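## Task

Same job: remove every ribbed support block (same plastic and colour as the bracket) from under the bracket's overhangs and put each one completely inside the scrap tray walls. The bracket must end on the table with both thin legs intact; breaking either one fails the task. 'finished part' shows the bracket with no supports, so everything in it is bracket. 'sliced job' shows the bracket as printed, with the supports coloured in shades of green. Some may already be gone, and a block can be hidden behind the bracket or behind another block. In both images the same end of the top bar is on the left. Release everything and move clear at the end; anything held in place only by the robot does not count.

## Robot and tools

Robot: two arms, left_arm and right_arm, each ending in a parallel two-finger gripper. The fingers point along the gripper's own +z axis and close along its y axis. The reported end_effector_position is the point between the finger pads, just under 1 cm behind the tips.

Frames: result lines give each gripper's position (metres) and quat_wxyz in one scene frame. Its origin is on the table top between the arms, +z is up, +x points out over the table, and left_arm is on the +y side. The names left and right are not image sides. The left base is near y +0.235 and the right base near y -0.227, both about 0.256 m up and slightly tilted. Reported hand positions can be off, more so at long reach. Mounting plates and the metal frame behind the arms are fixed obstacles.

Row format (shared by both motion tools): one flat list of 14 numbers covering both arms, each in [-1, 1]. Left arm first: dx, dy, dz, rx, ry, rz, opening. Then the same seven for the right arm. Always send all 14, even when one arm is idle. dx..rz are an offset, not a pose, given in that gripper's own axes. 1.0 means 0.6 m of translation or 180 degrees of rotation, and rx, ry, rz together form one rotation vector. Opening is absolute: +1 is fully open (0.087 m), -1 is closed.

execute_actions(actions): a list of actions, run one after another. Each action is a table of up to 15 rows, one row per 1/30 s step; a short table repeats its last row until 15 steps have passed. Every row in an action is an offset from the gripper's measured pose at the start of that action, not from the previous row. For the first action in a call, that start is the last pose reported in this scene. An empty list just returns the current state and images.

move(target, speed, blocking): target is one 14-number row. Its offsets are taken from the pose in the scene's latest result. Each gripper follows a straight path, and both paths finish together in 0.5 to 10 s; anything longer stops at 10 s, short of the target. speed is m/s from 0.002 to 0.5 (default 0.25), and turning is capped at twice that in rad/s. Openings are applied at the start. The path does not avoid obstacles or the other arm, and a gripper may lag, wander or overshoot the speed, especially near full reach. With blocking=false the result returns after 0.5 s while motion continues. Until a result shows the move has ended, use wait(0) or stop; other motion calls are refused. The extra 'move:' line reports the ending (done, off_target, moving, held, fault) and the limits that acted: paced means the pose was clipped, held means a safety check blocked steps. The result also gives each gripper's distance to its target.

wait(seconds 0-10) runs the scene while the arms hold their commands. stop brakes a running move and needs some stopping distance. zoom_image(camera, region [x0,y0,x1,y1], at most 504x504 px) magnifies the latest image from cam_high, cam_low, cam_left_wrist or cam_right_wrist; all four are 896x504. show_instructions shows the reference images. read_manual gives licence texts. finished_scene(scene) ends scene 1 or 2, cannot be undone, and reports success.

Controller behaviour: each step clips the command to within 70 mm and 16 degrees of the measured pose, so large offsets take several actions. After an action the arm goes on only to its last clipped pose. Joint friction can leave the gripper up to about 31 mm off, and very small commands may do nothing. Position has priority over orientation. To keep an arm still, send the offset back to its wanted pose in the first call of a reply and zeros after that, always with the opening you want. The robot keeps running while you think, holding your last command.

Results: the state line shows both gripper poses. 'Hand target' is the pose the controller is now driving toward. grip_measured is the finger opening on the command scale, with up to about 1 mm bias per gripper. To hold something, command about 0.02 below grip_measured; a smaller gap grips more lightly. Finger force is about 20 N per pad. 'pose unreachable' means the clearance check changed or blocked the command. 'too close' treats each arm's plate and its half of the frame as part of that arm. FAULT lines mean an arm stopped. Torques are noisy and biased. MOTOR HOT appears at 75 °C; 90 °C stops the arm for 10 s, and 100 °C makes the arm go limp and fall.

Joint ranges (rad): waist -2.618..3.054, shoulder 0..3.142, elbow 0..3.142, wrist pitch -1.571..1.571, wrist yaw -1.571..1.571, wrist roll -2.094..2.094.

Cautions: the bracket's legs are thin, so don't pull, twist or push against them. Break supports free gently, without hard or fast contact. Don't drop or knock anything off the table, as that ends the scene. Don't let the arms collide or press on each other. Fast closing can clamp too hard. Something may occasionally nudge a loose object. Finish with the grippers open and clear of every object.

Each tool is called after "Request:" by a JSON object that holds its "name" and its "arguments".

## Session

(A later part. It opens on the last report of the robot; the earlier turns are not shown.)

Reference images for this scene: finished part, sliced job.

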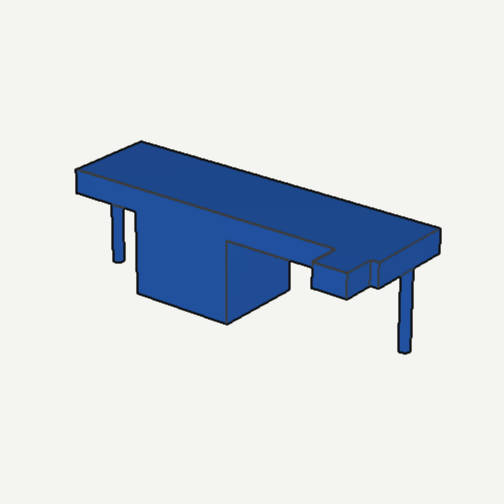

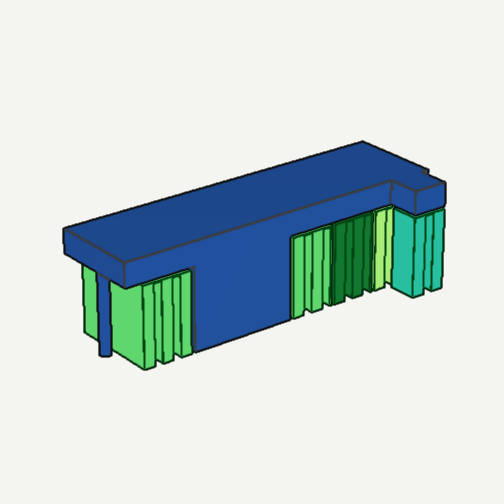

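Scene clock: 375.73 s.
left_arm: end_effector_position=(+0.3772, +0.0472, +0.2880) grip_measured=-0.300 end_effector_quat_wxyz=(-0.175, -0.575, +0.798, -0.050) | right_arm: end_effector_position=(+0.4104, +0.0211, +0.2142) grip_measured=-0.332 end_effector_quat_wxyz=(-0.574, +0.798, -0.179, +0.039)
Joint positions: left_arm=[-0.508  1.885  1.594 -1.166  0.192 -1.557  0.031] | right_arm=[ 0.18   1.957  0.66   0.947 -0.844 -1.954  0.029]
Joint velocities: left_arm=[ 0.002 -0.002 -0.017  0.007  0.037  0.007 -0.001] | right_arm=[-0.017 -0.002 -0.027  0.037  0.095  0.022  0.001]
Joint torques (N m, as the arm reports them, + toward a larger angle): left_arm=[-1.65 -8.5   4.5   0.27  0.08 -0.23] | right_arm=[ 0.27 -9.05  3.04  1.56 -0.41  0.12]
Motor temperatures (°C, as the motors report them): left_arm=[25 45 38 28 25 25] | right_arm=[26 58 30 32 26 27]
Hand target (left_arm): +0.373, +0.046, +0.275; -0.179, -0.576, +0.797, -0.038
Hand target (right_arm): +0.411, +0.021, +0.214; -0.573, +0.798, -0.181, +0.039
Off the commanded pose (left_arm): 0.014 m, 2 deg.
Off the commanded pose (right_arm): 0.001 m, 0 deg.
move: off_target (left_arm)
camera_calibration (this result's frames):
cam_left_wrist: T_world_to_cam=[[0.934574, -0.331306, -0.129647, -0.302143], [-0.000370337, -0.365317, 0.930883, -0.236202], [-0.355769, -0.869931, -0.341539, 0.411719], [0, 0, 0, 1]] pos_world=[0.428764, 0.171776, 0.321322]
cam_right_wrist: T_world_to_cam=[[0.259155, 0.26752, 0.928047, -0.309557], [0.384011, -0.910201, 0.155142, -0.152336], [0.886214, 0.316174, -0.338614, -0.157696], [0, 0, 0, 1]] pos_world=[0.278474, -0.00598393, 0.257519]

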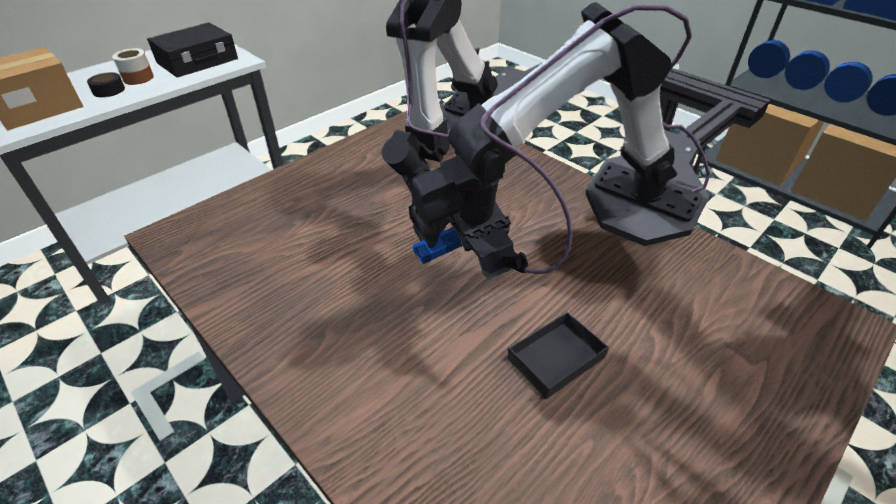

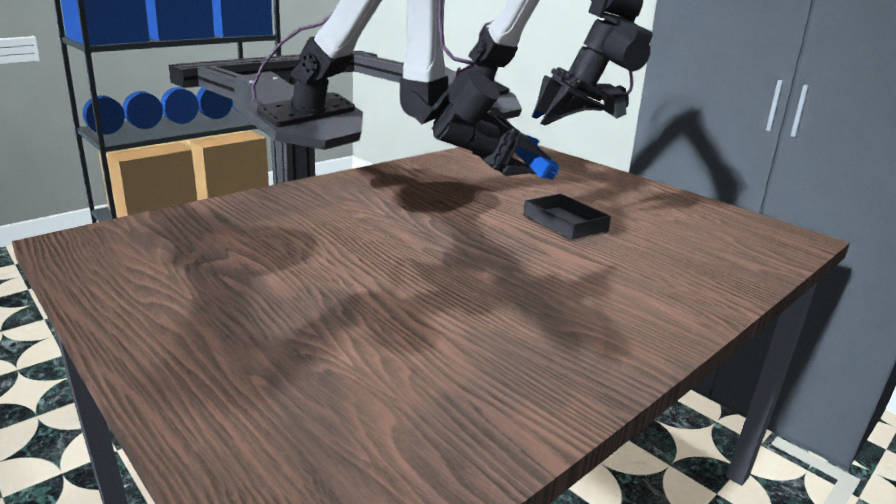

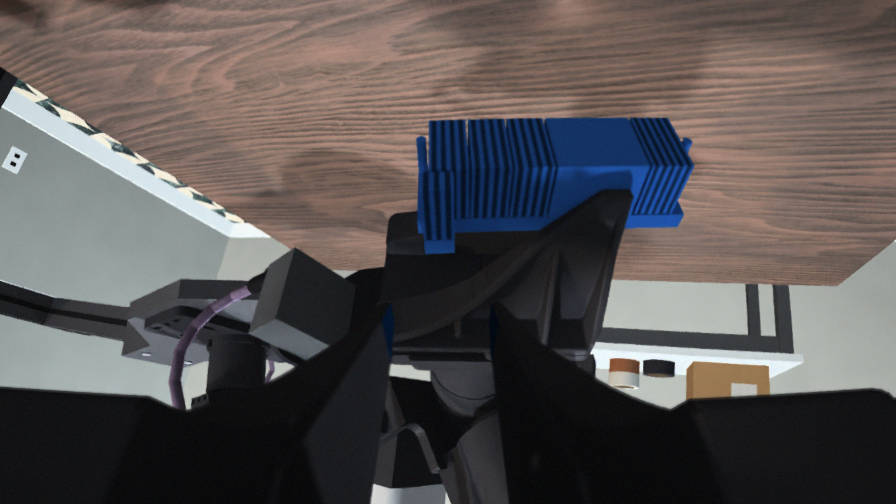

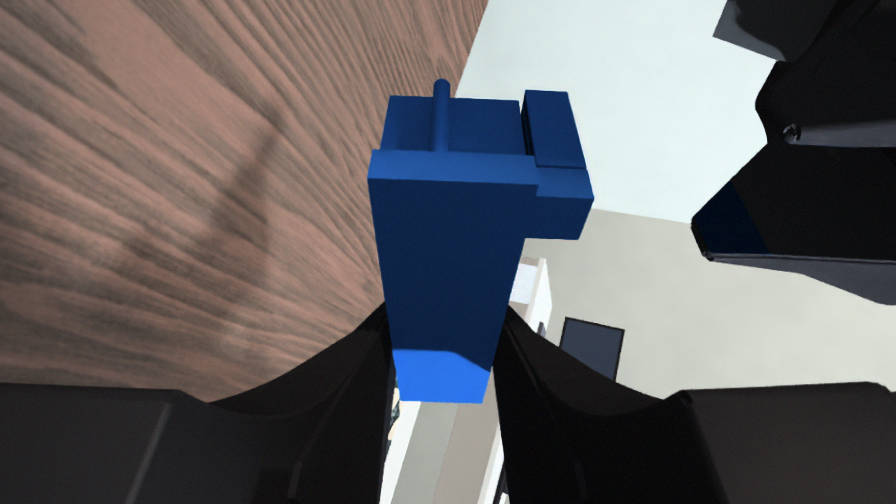

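Request:
{"name": "move", "arguments": {"target": [-0.008,0.002,0.062,-0.0075,0,-0.0024,-0.3, 0,0,0,0,0,0,-0.37], "speed": 0.08}}

Request:
{"name": "zoom_image", "arguments": {"camera": "cam_left_wrist", "region": [360, 140, 540, 360]}}

Scene clock: 394.03 s.
left_arm: end_effector_position=(+0.3761, +0.0441, +0.2665) grip_measured=-0.300 end_effector_quat_wxyz=(-0.172, -0.577, +0.797, -0.053) | right_arm: end_effector_position=(+0.4104, +0.0211, +0.2142) grip_measured=-0.332 end_effector_quat_wxyz=(-0.574, +0.798, -0.179, +0.039)
Joint positions: left_arm=[-0.508  1.904  1.535 -1.08   0.192 -1.561  0.031] | right_arm=[ 0.18   1.957  0.66   0.947 -0.844 -1.954  0.029]
Joint velocities: left_arm=[-0.007 -0.012 -0.012 -0.037 -0.007 -0.051  0.   ] | right_arm=[ 0.002 -0.002 -0.012  0.022 -0.066 -0.037 -0.001]
Joint torques (N m, as the arm reports them, + toward a larger angle): left_arm=[-1.87 -8.24  4.06  0.25  0.16 -0.24] | right_arm=[ 0.33 -8.97  3.11  1.57 -0.45  0.1 ]
Motor temperatures (°C, as the motors report them): left_arm=[25 46 36 27 25 25] | right_arm=[26 56 30 32 25 27]
Hand target (left_arm): +0.369, +0.042, +0.252; -0.182, -0.576, +0.796, -0.040
Hand target (right_arm): +0.410, +0.021, +0.214; -0.574, +0.798, -0.179, +0.039
Off the commanded pose (left_arm): 0.016 m, 2 deg.
Off the commanded pose (right_arm): 0.000 m, 0 deg.
move: off_target (left_arm)
camera_calibration (this result's frames):
cam_left_wrist: T_world_to_cam=[[0.936898, -0.327082, -0.123447, -0.307595], [-0.00433744, -0.363955, 0.931406, -0.21603], [-0.349576, -0.872097, -0.342408, 0.399299], [0, 0, 0, 1]] pos_world=[0.426833, 0.168993, 0.299963]
cam_right_wrist: T_world_to_cam=[[0.259155, 0.26752, 0.928047, -0.309557], [0.384011, -0.910201, 0.155142, -0.152336], [0.886214, 0.316174, -0.338614, -0.157696], [0, 0, 0, 1]] pos_world=[0.278474, -0.00598393, 0.257519]

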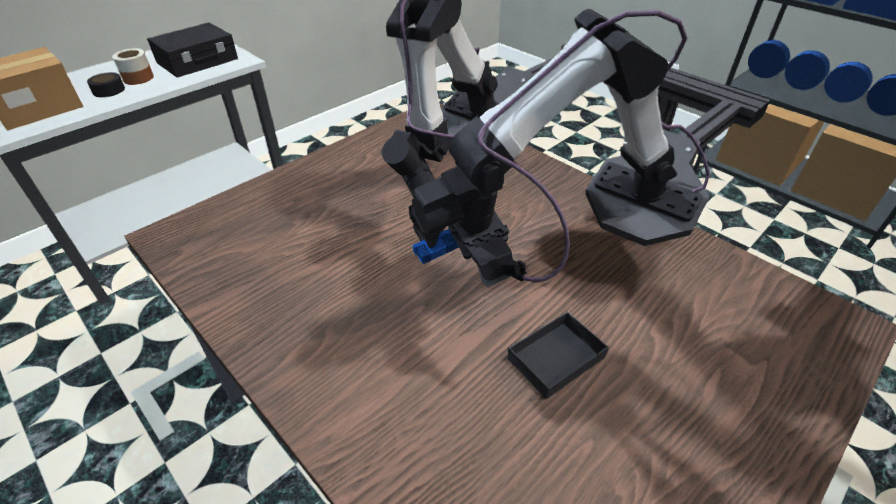

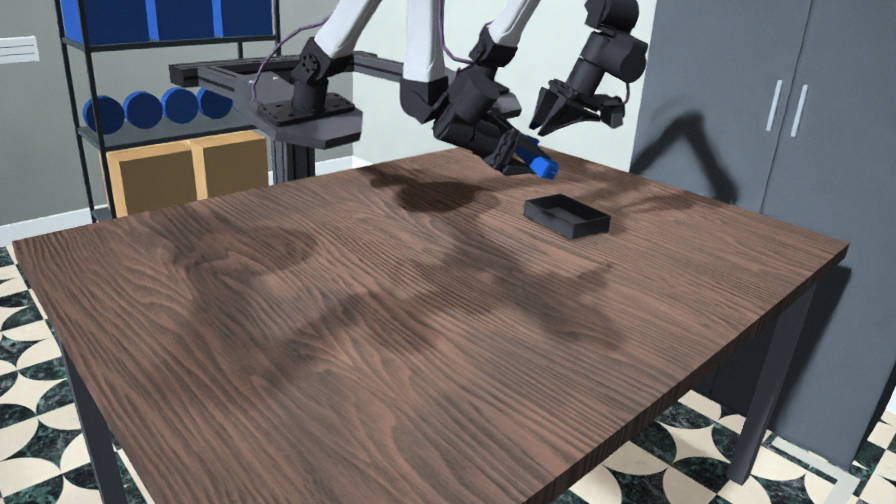

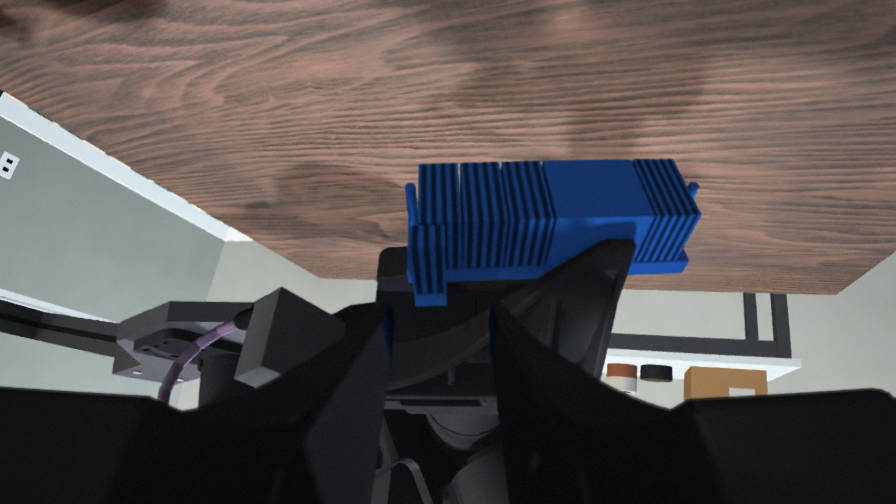

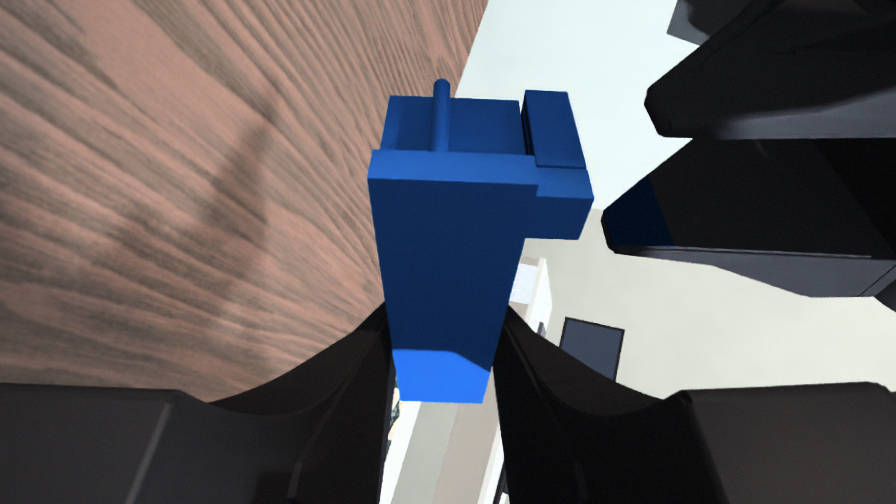

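Region (360, 140, 540, 360) of cam_left_wrist's 896x504 image, scaled by 2.291, with more detail than that image has; it fills the left 412 columns of this view, and the rest is white.

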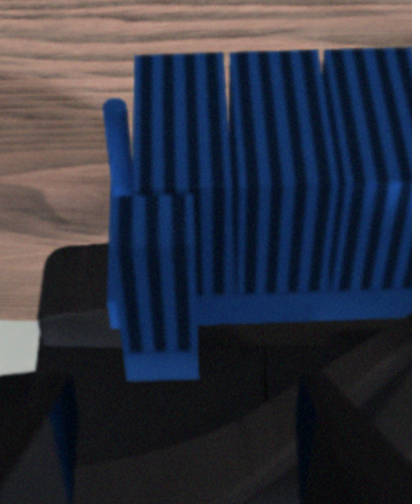

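Request:
{"name": "move", "arguments": {"target": [-0.002,0.012,0.053,-0.008,0,0,-0.3, 0,0,0,0,0,0,-0.37], "speed": 0.06}}

Request:
{"name": "zoom_image", "arguments": {"camera": "cam_left_wrist", "region": [360, 180, 540, 400]}}

Request:
{"name": "zoom_image", "arguments": {"camera": "cam_right_wrist", "region": [440, 60, 700, 300]}}

Scene clock: 413.47 s.
left_arm: end_effector_position=(+0.3725, +0.0430, +0.2525) grip_measured=-0.300 end_effector_quat_wxyz=(-0.169, -0.578, +0.796, -0.057) | right_arm: end_effector_position=(+0.4104, +0.0211, +0.2142) grip_measured=-0.332 end_effector_quat_wxyz=(-0.574, +0.798, -0.179, +0.039)
Joint positions: left_arm=[-0.508  1.904  1.475 -1.009  0.192 -1.563  0.031] | right_arm=[ 0.18   1.957  0.66   0.947 -0.844 -1.954  0.029]
Joint velocities: left_arm=[ 0.002  0.022 -0.017  0.007  0.022  0.007  0.   ] | right_arm=[-0.002 -0.002 -0.007 -0.066  0.037 -0.022  0.   ]
Joint torques (N m, as the arm reports them, + toward a larger angle): left_arm=[-2.61 -7.87  3.84  0.28  0.14 -0.23] | right_arm=[ 0.21 -8.97  3.1   1.6  -0.45  0.12]
Motor temperatures (°C, as the motors report them): left_arm=[25 47 35 27 25 25] | right_arm=[26 54 29 33 26 27]
Hand target (left_arm): +0.362, +0.039, +0.238; -0.180, -0.574, +0.798, -0.043
Hand target (right_arm): +0.410, +0.021, +0.214; -0.574, +0.798, -0.179, +0.039
Off the commanded pose (left_arm): 0.019 m, 2 deg.
Off the commanded pose (right_arm): 0.000 m, 0 deg.
move: off_target (left_arm)
camera_calibration (this result's frames):
cam_left_wrist: T_world_to_cam=[[0.939352, -0.323809, -0.112983, -0.310052], [-0.0123679, -0.361212, 0.932402, -0.200797], [-0.342731, -0.874456, -0.34331, 0.39009], [0, 0, 0, 1]] pos_world=[0.422461, 0.168189, 0.286115]
cam_right_wrist: T_world_to_cam=[[0.259155, 0.26752, 0.928047, -0.309557], [0.384011, -0.910201, 0.155142, -0.152336], [0.886214, 0.316174, -0.338614, -0.157696], [0, 0, 0, 1]] pos_world=[0.278474, -0.00598393, 0.257519]

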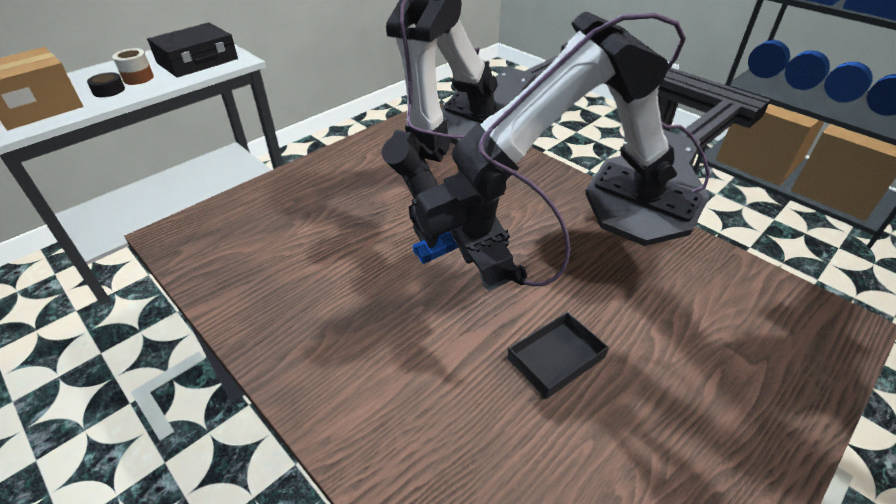

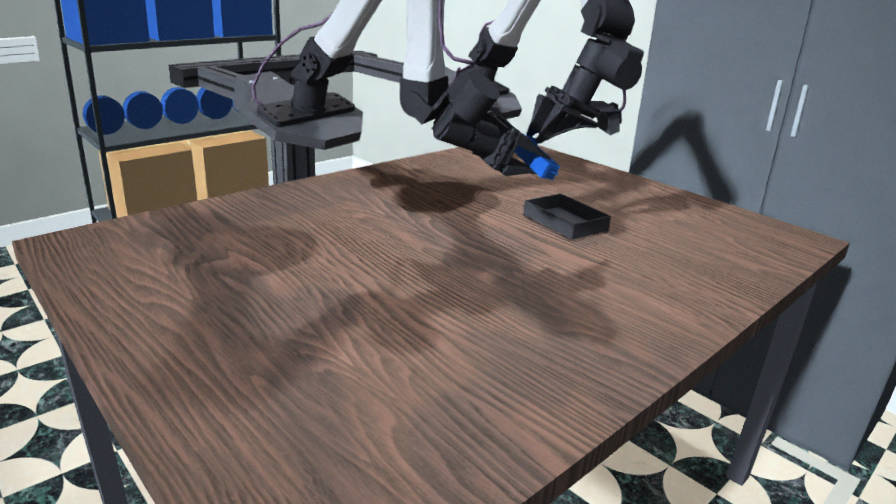

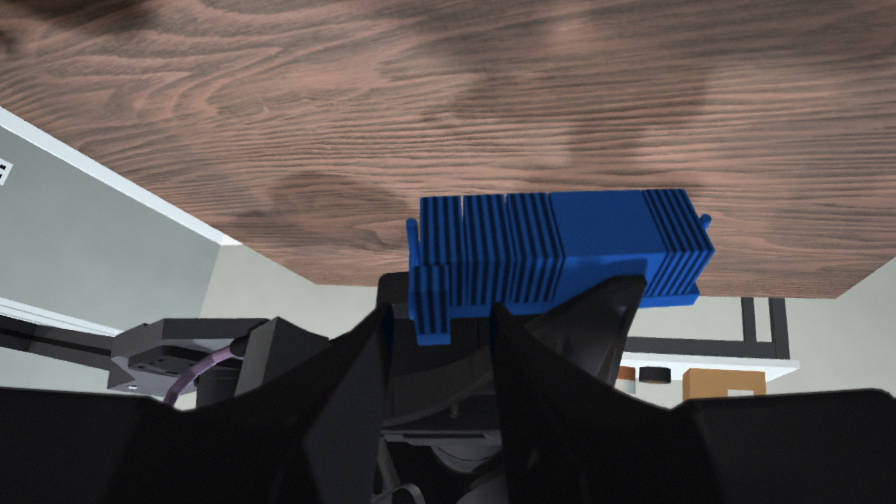

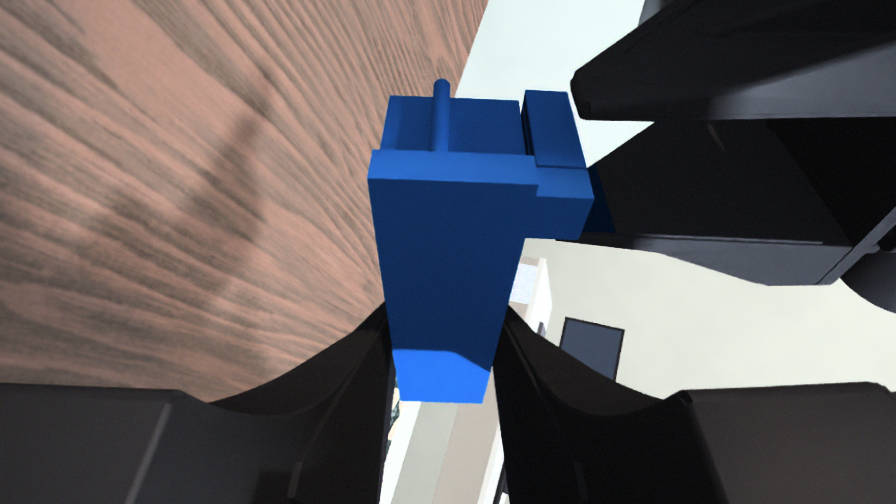

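Region (360, 180, 540, 400) of cam_left_wrist's 896x504 image, scaled by 2.291, with more detail than that image has; it fills the left 412 columns of this view, and the rest is white.

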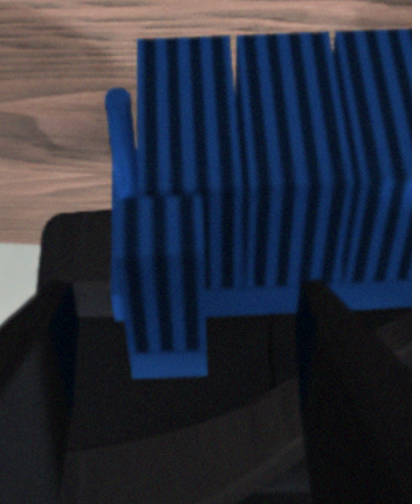

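Region (440, 60, 700, 300) of cam_right_wrist's 896x504 image, scaled by 1.938, with more detail than that image has; it fills the top 465 rows of this view, and the rest is white.

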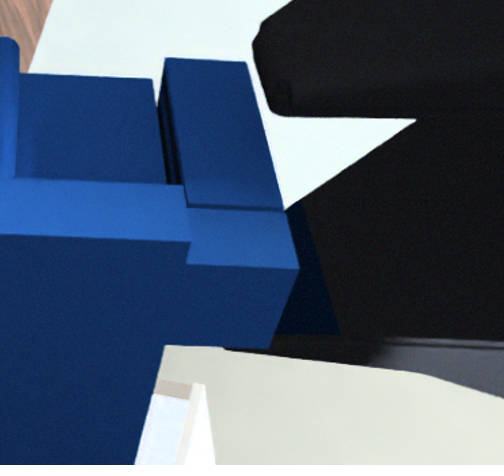

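Request:
{"name": "execute_actions", "arguments": {"actions": [[[0,0,0,0,0,0,-0.3, 0.0014,-0.005,0,0.003,0.0008,-0.0035,-0.37],[0,0,0,0,0,0,-0.3, 0.0014,-0.005,0,0.003,0.0008,-0.0035,-0.37],[0,0,0,0,0,0,-0.3, 0.002,-0.0075,0,0.0043,0.0012,-0.0053,-0.37],[0,0,0,0,0,0,-0.3, 0.002,-0.0075,0,0.0043,0.0012,-0.0053,-0.37],[0,0,0,0,0,0,-0.3, 0.0028,-0.010,0,0.0057,0.0017,-0.007,-0.37],[0,0,0,0,0,0,-0.3, 0.0028,-0.010,0,0.0057,0.0017,-0.007,-0.37],[0,0,0,0,0,0,-0.3, 0.0035,-0.013,0,0.0072,0.002,-0.009,-0.37],[0,0,0,0,0,0,-0.3, 0.0035,-0.013,0,0.0072,0.002,-0.009,-0.37],[0,0,0,0,0,0,-0.3, 0.0042,-0.0154,-0.0003,0.0086,0.0025,-0.0106,-0.37]]]}}

Request:
{"name": "zoom_image", "arguments": {"camera": "cam_left_wrist", "region": [360, 180, 540, 400]}}

Request:
{"name": "zoom_image", "arguments": {"camera": "cam_right_wrist", "region": [440, 60, 700, 300]}}

Scene clock: 429.53 s.
left_arm: end_effector_position=(+0.3729, +0.0429, +0.2525) grip_measured=-0.300 end_effector_quat_wxyz=(-0.169, -0.578, +0.797, -0.058) | right_arm: end_effector_position=(+0.4135, +0.0217, +0.2193) grip_measured=-0.332 end_effector_quat_wxyz=(-0.579, +0.795, -0.173, +0.049)
Joint positions: left_arm=[-0.508  1.904  1.475 -1.007  0.192 -1.563  0.031] | right_arm=[ 0.18   1.957  0.66   0.974 -0.844 -1.954  0.029]
Joint velocities: left_arm=[ 0.007 -0.007 -0.017  0.066  0.007 -0.022 -0.001] | right_arm=[-0.002  0.002  0.002  0.022  0.022 -0.051 -0.001]
Joint torques (N m, as the arm reports them, + toward a larger angle): left_arm=[ -1.3  -10.08   6.01   0.09   0.17  -0.18] | right_arm=[ 0.3  -9.    3.14  1.71 -0.46  0.1 ]
Motor temperatures (°C, as the motors report them): left_arm=[25 47 35 27 25 25] | right_arm=[26 54 29 33 26 27]
Hand target (left_arm): +0.373, +0.043, +0.252; -0.169, -0.578, +0.797, -0.057
Hand target (right_arm): +0.415, +0.023, +0.223; -0.583, +0.793, -0.168, +0.053
Off the commanded pose (left_arm): 0.000 m, 0 deg.
Off the commanded pose (right_arm): 0.004 m, 1 deg.
camera_calibration (this result's frames):
cam_left_wrist: T_world_to_cam=[[0.939588, -0.323645, -0.111485, -0.310889], [-0.0136244, -0.360785, 0.932549, -0.200386], [-0.342037, -0.874693, -0.343399, 0.389866], [0, 0, 0, 1]] pos_world=[0.422726, 0.168099, 0.28609]
cam_right_wrist: T_world_to_cam=[[0.23572, 0.259122, 0.936639, -0.307255], [0.378363, -0.912221, 0.157146, -0.151759], [0.895141, 0.317347, -0.313071, -0.168173], [0, 0, 0, 1]] pos_world=[0.280384, -0.0054516, 0.258985]

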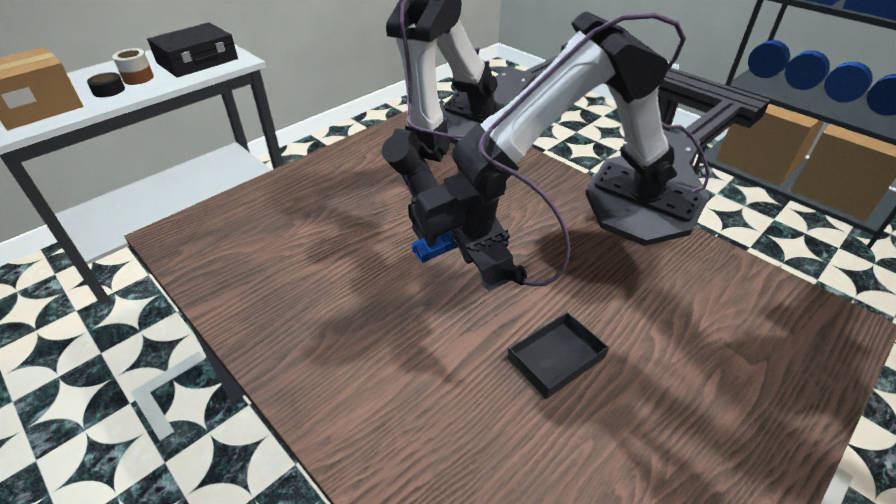

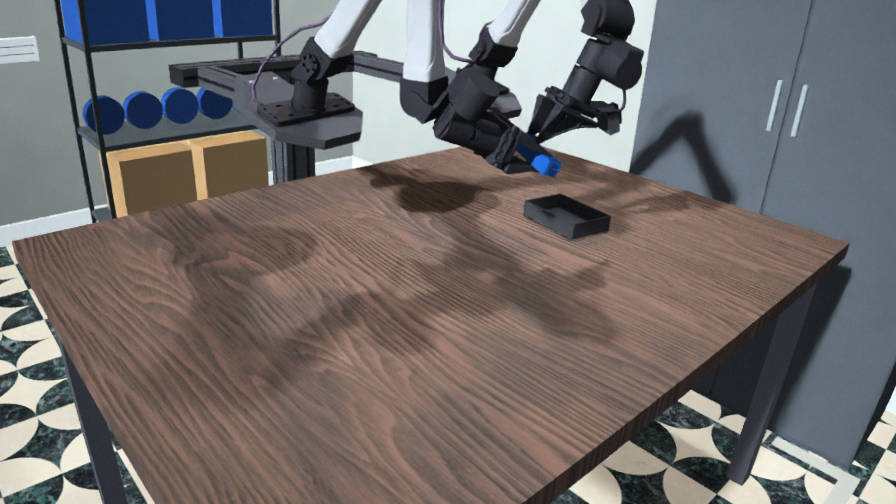

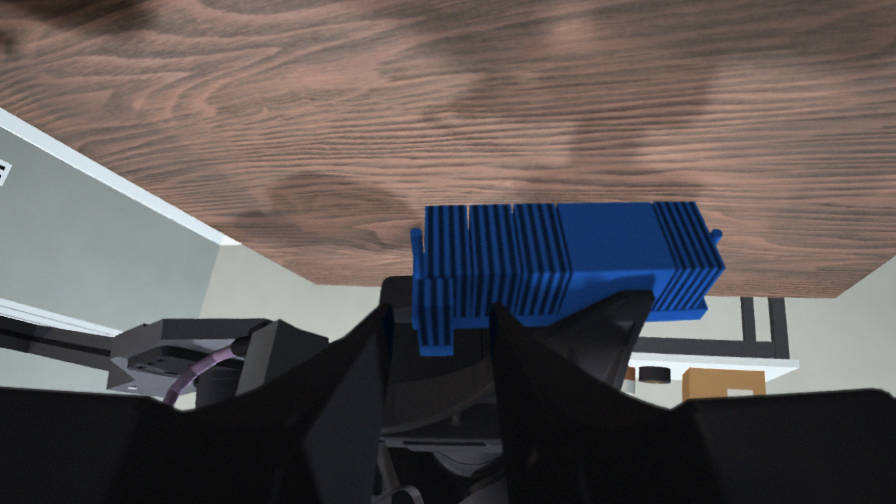

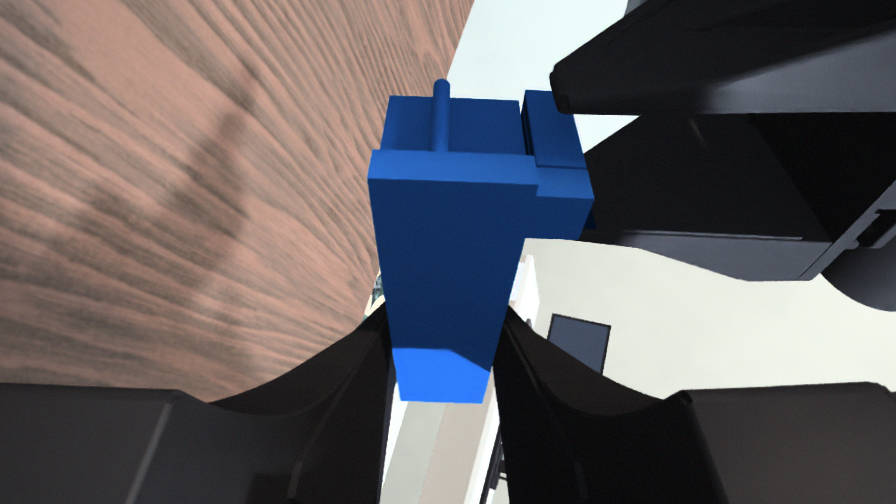

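Region (360, 180, 540, 400) of cam_left_wrist's 896x504 image, scaled by 2.291, with more detail than that image has; it fills the left 412 columns of this view, and the rest is white.

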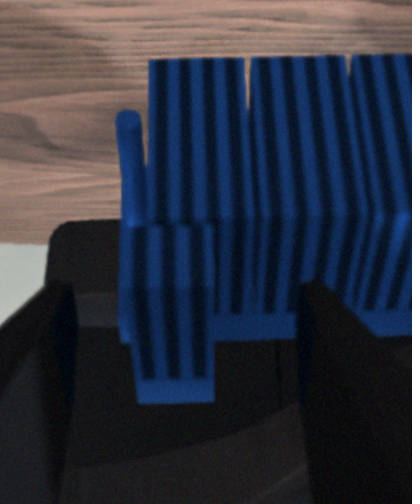

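Region (440, 60, 700, 300) of cam_right_wrist's 896x504 image, scaled by 1.938, with more detail than that image has; it fills the top 465 rows of this view, and the rest is white.

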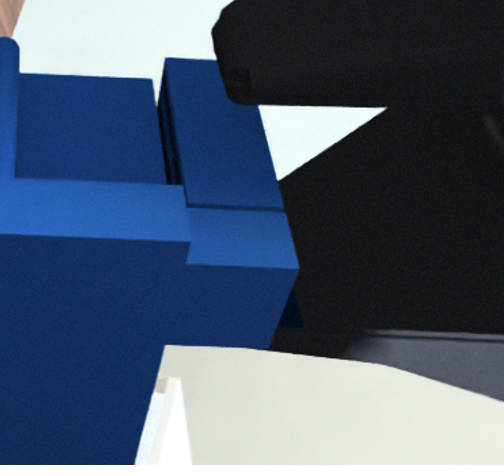

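Request:
{"name": "execute_actions", "arguments": {"actions": [[[0,0,0,0,0,0,-0.35, 0.0017,-0.006,0,0.0035,0.001,-0.0043,-0.37],[0,0,0,0,0,0,-0.4, 0.0017,-0.006,0,0.0035,0.001,-0.0043,-0.37],[0,0,0,0,0,0,-0.45, 0.0023,-0.0085,0,0.0047,0.0013,-0.0058,-0.37],[0,0,0,0,0,0,-0.5, 0.0023,-0.0085,0,0.0047,0.0013,-0.0058,-0.37],[0,0,0,0,0,0,-0.53, 0.0029,-0.0105,0,0.0058,0.0017,-0.0072,-0.37],[0,0,0,0,0,0,-0.56, 0.0029,-0.0105,0,0.0058,0.0017,-0.0072,-0.37],[0,0,0,0,0,0,-0.58, 0.0034,-0.0126,0,0.007,0.002,-0.0087,-0.37],[0,0,0,0,0,0,-0.6, 0.0034,-0.0126,0,0.007,0.002,-0.0087,-0.37]]]}}

Request:
{"name": "zoom_image", "arguments": {"camera": "cam_left_wrist", "region": [360, 180, 540, 400]}}

Request:
{"name": "zoom_image", "arguments": {"camera": "cam_right_wrist", "region": [440, 60, 700, 300]}}

Scene clock: 439.10 s.
left_arm: end_effector_position=(+0.3729, +0.0429, +0.2525) grip_measured=-0.600 end_effector_quat_wxyz=(-0.169, -0.578, +0.797, -0.058) | right_arm: end_effector_position=(+0.4158, +0.0222, +0.2235) grip_measured=-0.332 end_effector_quat_wxyz=(-0.584, +0.792, -0.168, +0.057)
Joint positions: left_arm=[-0.508  1.904  1.475 -1.007  0.192 -1.563  0.018] | right_arm=[ 0.18   1.957  0.66   0.996 -0.844 -1.954  0.029]
Joint velocities: left_arm=[-0.007  0.002 -0.002  0.066 -0.051 -0.022 -0.001] | right_arm=[ 0.007  0.012  0.007 -0.066  0.007 -0.037  0.   ]
Joint torques (N m, as the arm reports them, + toward a larger angle): left_arm=[ -1.18 -10.02   6.02   0.11   0.18  -0.18] | right_arm=[ 0.38 -8.95  3.07  1.74 -0.42  0.1 ]
Motor temperatures (°C, as the motors report them): left_arm=[25 48 35 27 25 25] | right_arm=[26 53 29 34 26 27]
Hand target (left_arm): +0.373, +0.043, +0.252; -0.169, -0.578, +0.797, -0.058
Hand target (right_arm): +0.417, +0.023, +0.226; -0.587, +0.791, -0.163, +0.061
Off the commanded pose (left_arm): 0.000 m, 0 deg.
Off the commanded pose (right_arm): 0.003 m, 1 deg.
camera_calibration (this result's frames):
cam_left_wrist: T_world_to_cam=[[0.939588, -0.323645, -0.111485, -0.310889], [-0.0136244, -0.360785, 0.932549, -0.200386], [-0.342037, -0.874693, -0.343399, 0.389866], [0, 0, 0, 1]] pos_world=[0.422726, 0.168099, 0.28609]
cam_right_wrist: T_world_to_cam=[[0.21674, 0.252359, 0.943047, -0.305207], [0.373791, -0.913846, 0.158637, -0.151248], [0.901834, 0.31812, -0.292397, -0.176535], [0, 0, 0, 1]] pos_world=[0.281891, -0.00503591, 0.2602]

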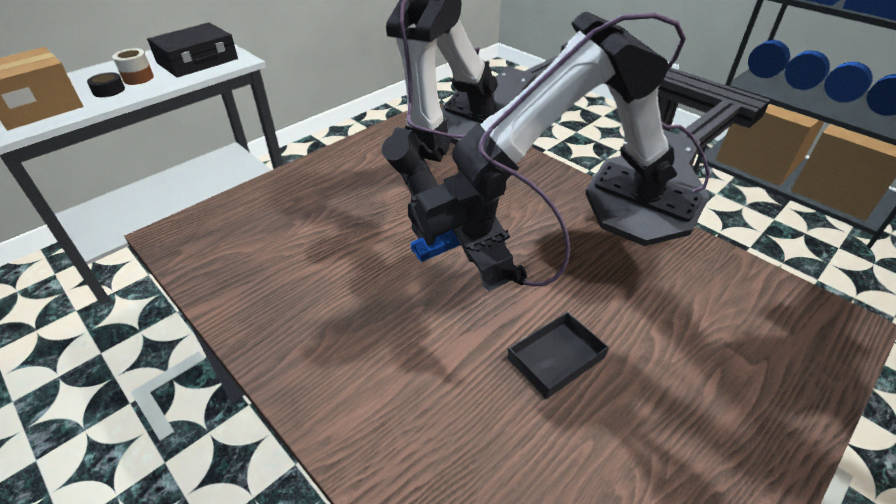

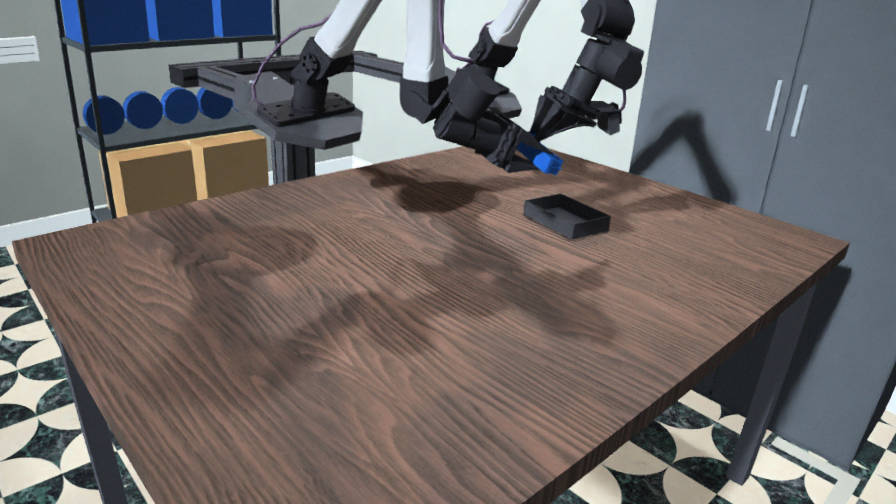

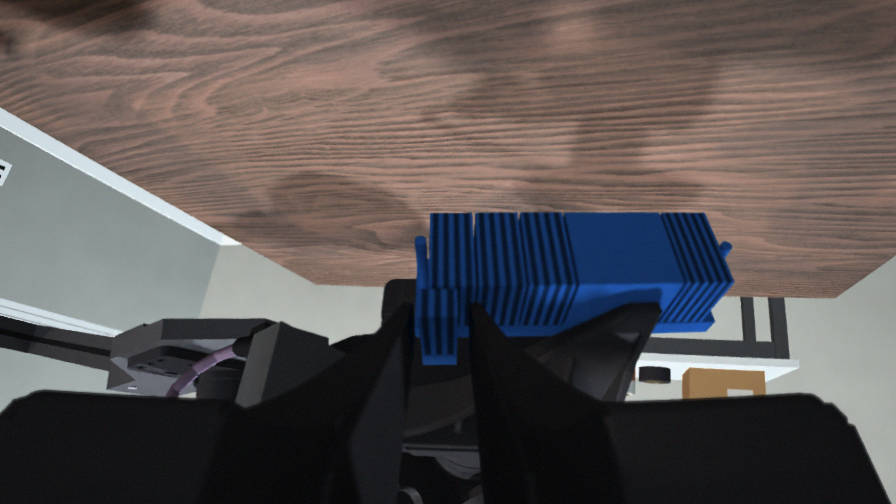

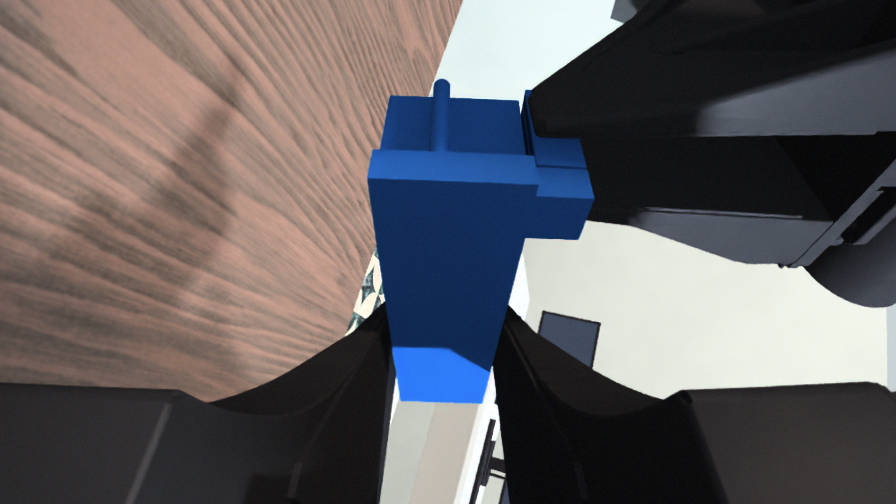

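Region (360, 180, 540, 400) of cam_left_wrist's 896x504 image, scaled by 2.291, with more detail than that image has; it fills the left 412 columns of this view, and the rest is white.

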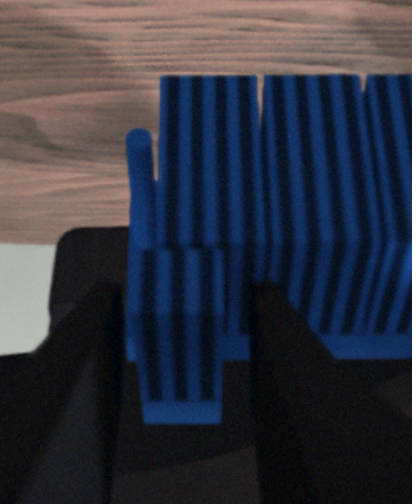

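Region (440, 60, 700, 300) of cam_right_wrist's 896x504 image, scaled by 1.938, with more detail than that image has; it fills the top 465 rows of this view, and the rest is white.

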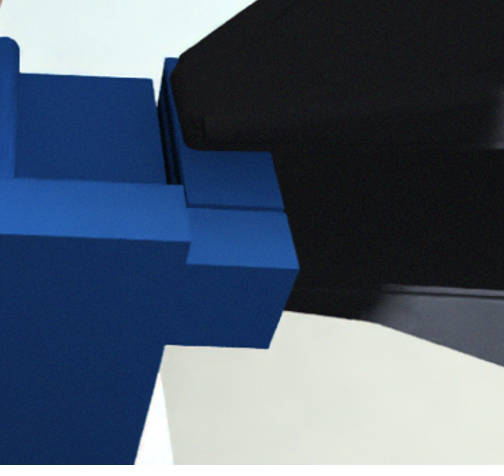

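Request:
{"name": "execute_actions", "arguments": {"actions": [[[0,0,0,0,0,0,-0.63,0,0,0,0,0,0,-0.37],[0,0,0,0,0,0,-0.655,0,0,0,0,0,0,-0.37],[0,0,0,0,0,0,-0.675,0,0,0,0,0,0,-0.37],[0,0,0,0,0,0,-0.69,0,0,0,0,0,0,-0.37],[0,0,0,0,0,0,-0.70,0,0,0,0,0,0,-0.37],[0,0,0,0,0,0,-0.71,0,0,0,0,0,0,-0.37],[0,0,0,0,0,0,-0.72,0,0,0,0,0,0,-0.37],[0,0,0,0,0,0,-0.73,0,0,0,0,0,0,-0.37],[0,0,0,0,0,0,-0.74,0,0,0,0,0,0,-0.37],[0,0,0,0,0,0,-0.75,0,0,0,0,0,0,-0.37],[0,0,0,0,0,0,-0.76,0,0,0,0,0,0,-0.37],[0,0,0,0,0,0,-0.77,0,0,0,0,0,0,-0.37]],[[0,0,0,0,0,0.004,-0.77,0,0,0,0,0,0,-0.37],[0,0,0,0,0,0.008,-0.77,0,0,0,0,0,0,-0.37],[0,0,0,0,0,0.012,-0.77,0,0,0,0,0,0,-0.37],[0,0,0,0,0,0.016,-0.77,0,0,0,0,0,0,-0.37],[0,0,0,0,0,0.02,-0.77,0,0,0,0,0,0,-0.37],[0,0,0,0,0,0.025,-0.77,0,0,0,0,0,0,-0.37]]]}}

Request:
{"name": "zoom_image", "arguments": {"camera": "cam_right_wrist", "region": [440, 60, 700, 300]}}

Request:
{"name": "zoom_image", "arguments": {"camera": "cam_left_wrist", "region": [360, 180, 540, 400]}}

Scene clock: 455.10 s.
left_arm: end_effector_position=(+0.3718, +0.0434, +0.2525) grip_measured=-0.764 end_effector_quat_wxyz=(-0.165, -0.556, +0.812, -0.064) | right_arm: end_effector_position=(+0.4155, +0.0226, +0.2238) grip_measured=-0.333 end_effector_quat_wxyz=(-0.585, +0.792, -0.167, +0.056)
Joint positions: left_arm=[-0.508  1.904  1.475 -1.003  0.191 -1.509  0.01 ] | right_arm=[ 0.18   1.957  0.66   0.997 -0.847 -1.954  0.029]
Joint velocities: left_arm=[-0.012 -0.012 -0.007 -0.066 -0.022 -0.007 -0.001] | right_arm=[ 0.002 -0.002  0.017  0.022  0.037  0.037  0.   ]
Joint torques (N m, as the arm reports them, + toward a larger angle): left_arm=[-1.22 -9.22  7.55  0.08  0.19  0.03] | right_arm=[ 0.27 -9.02  3.12  1.61 -0.36  0.1 ]
Motor temperatures (°C, as the motors report them): left_arm=[25 50 35 27 25 25] | right_arm=[26 53 29 35 26 27]
Hand target (left_arm): +0.373, +0.043, +0.252; -0.166, -0.546, +0.818, -0.065
Hand target (right_arm): +0.416, +0.022, +0.223; -0.583, +0.793, -0.168, +0.058
Off the commanded pose (left_arm): 0.001 m, 1 deg.
Off the commanded pose (right_arm): 0.001 m, 0 deg.
camera_calibration (this result's frames):
cam_left_wrist: T_world_to_cam=[[0.924052, -0.371858, -0.088598, -0.307617], [-0.0504487, -0.348371, 0.935998, -0.18793], [-0.378924, -0.860441, -0.340673, 0.402404], [0, 0, 0, 1]] pos_world=[0.427254, 0.166386, 0.285736]
cam_right_wrist: T_world_to_cam=[[0.215772, 0.251134, 0.943597, -0.30525], [0.37602, -0.913204, 0.15706, -0.151464], [0.901139, 0.320922, -0.291475, -0.17624], [0, 0, 0, 1]] pos_world=[0.281634, -0.00509958, 0.260452]

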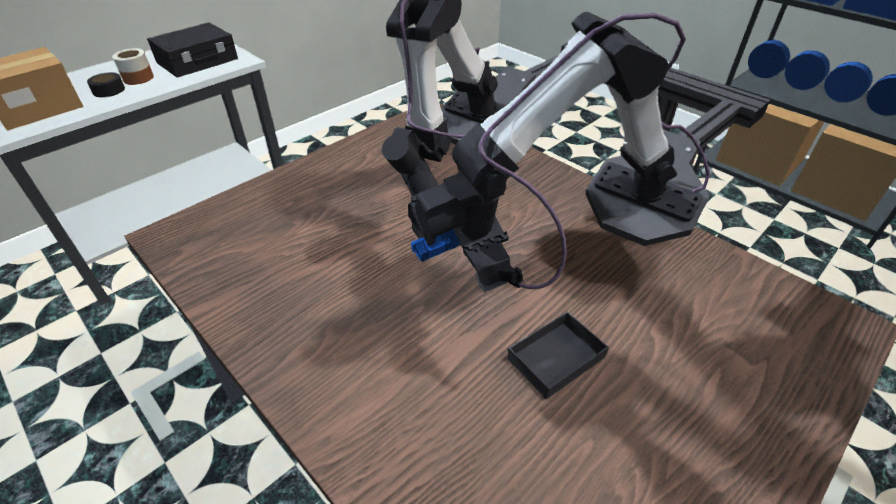

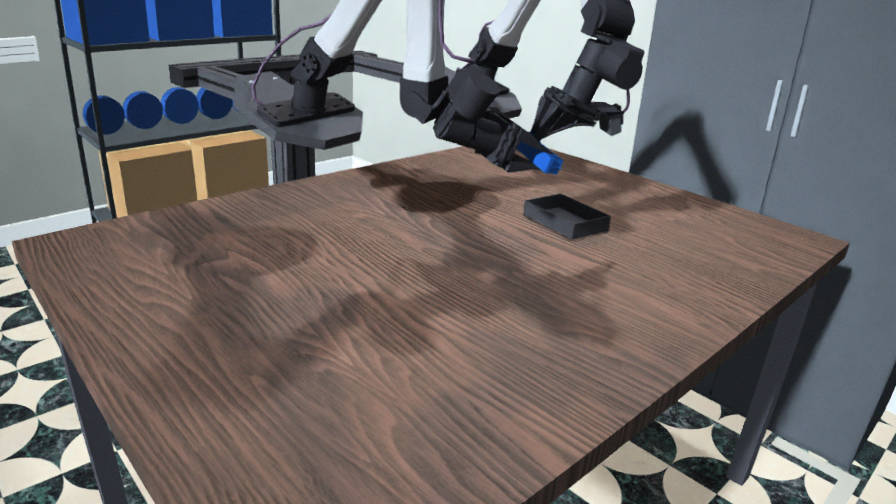

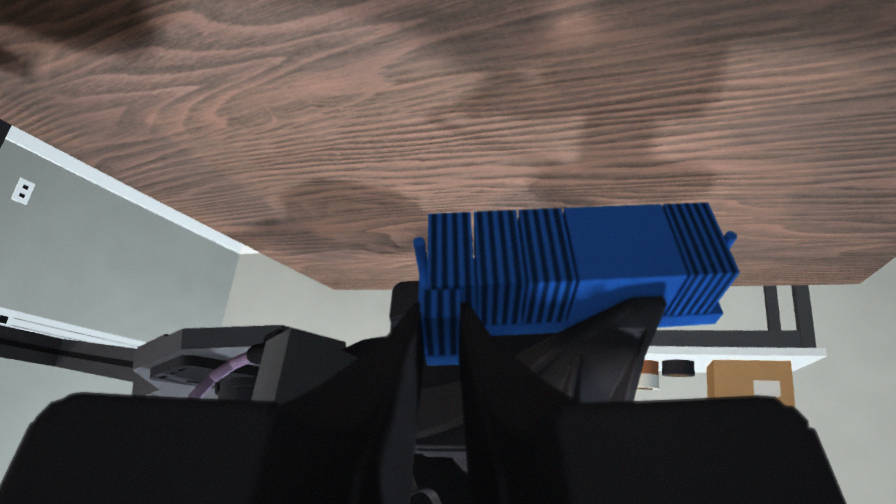

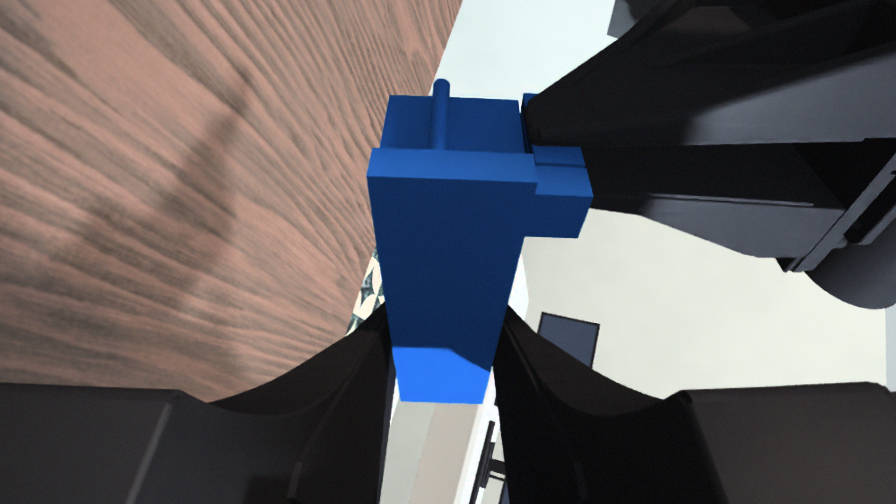

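Region (440, 60, 700, 300) of cam_right_wrist's 896x504 image, scaled by 1.938, with more detail than that image has; it fills the top 465 rows of this view, and the rest is white.

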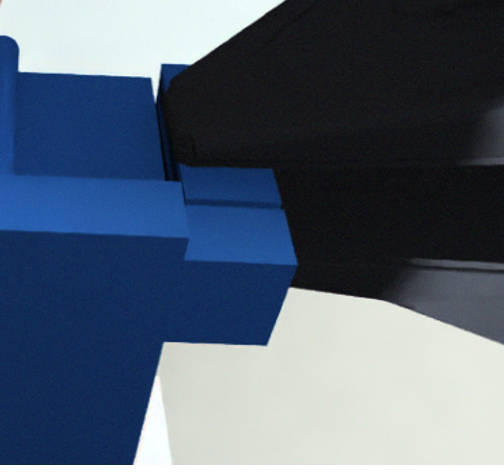

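Region (360, 180, 540, 400) of cam_left_wrist's 896x504 image, scaled by 2.291, with more detail than that image has; it fills the left 412 columns of this view, and the rest is white.

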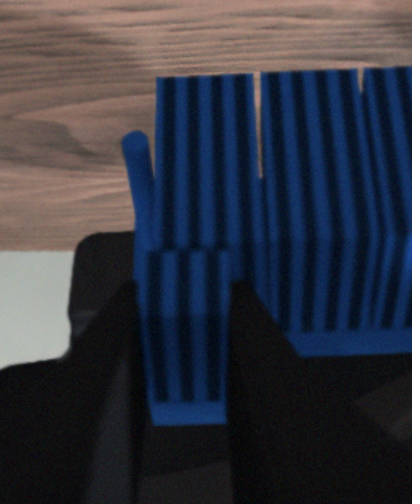

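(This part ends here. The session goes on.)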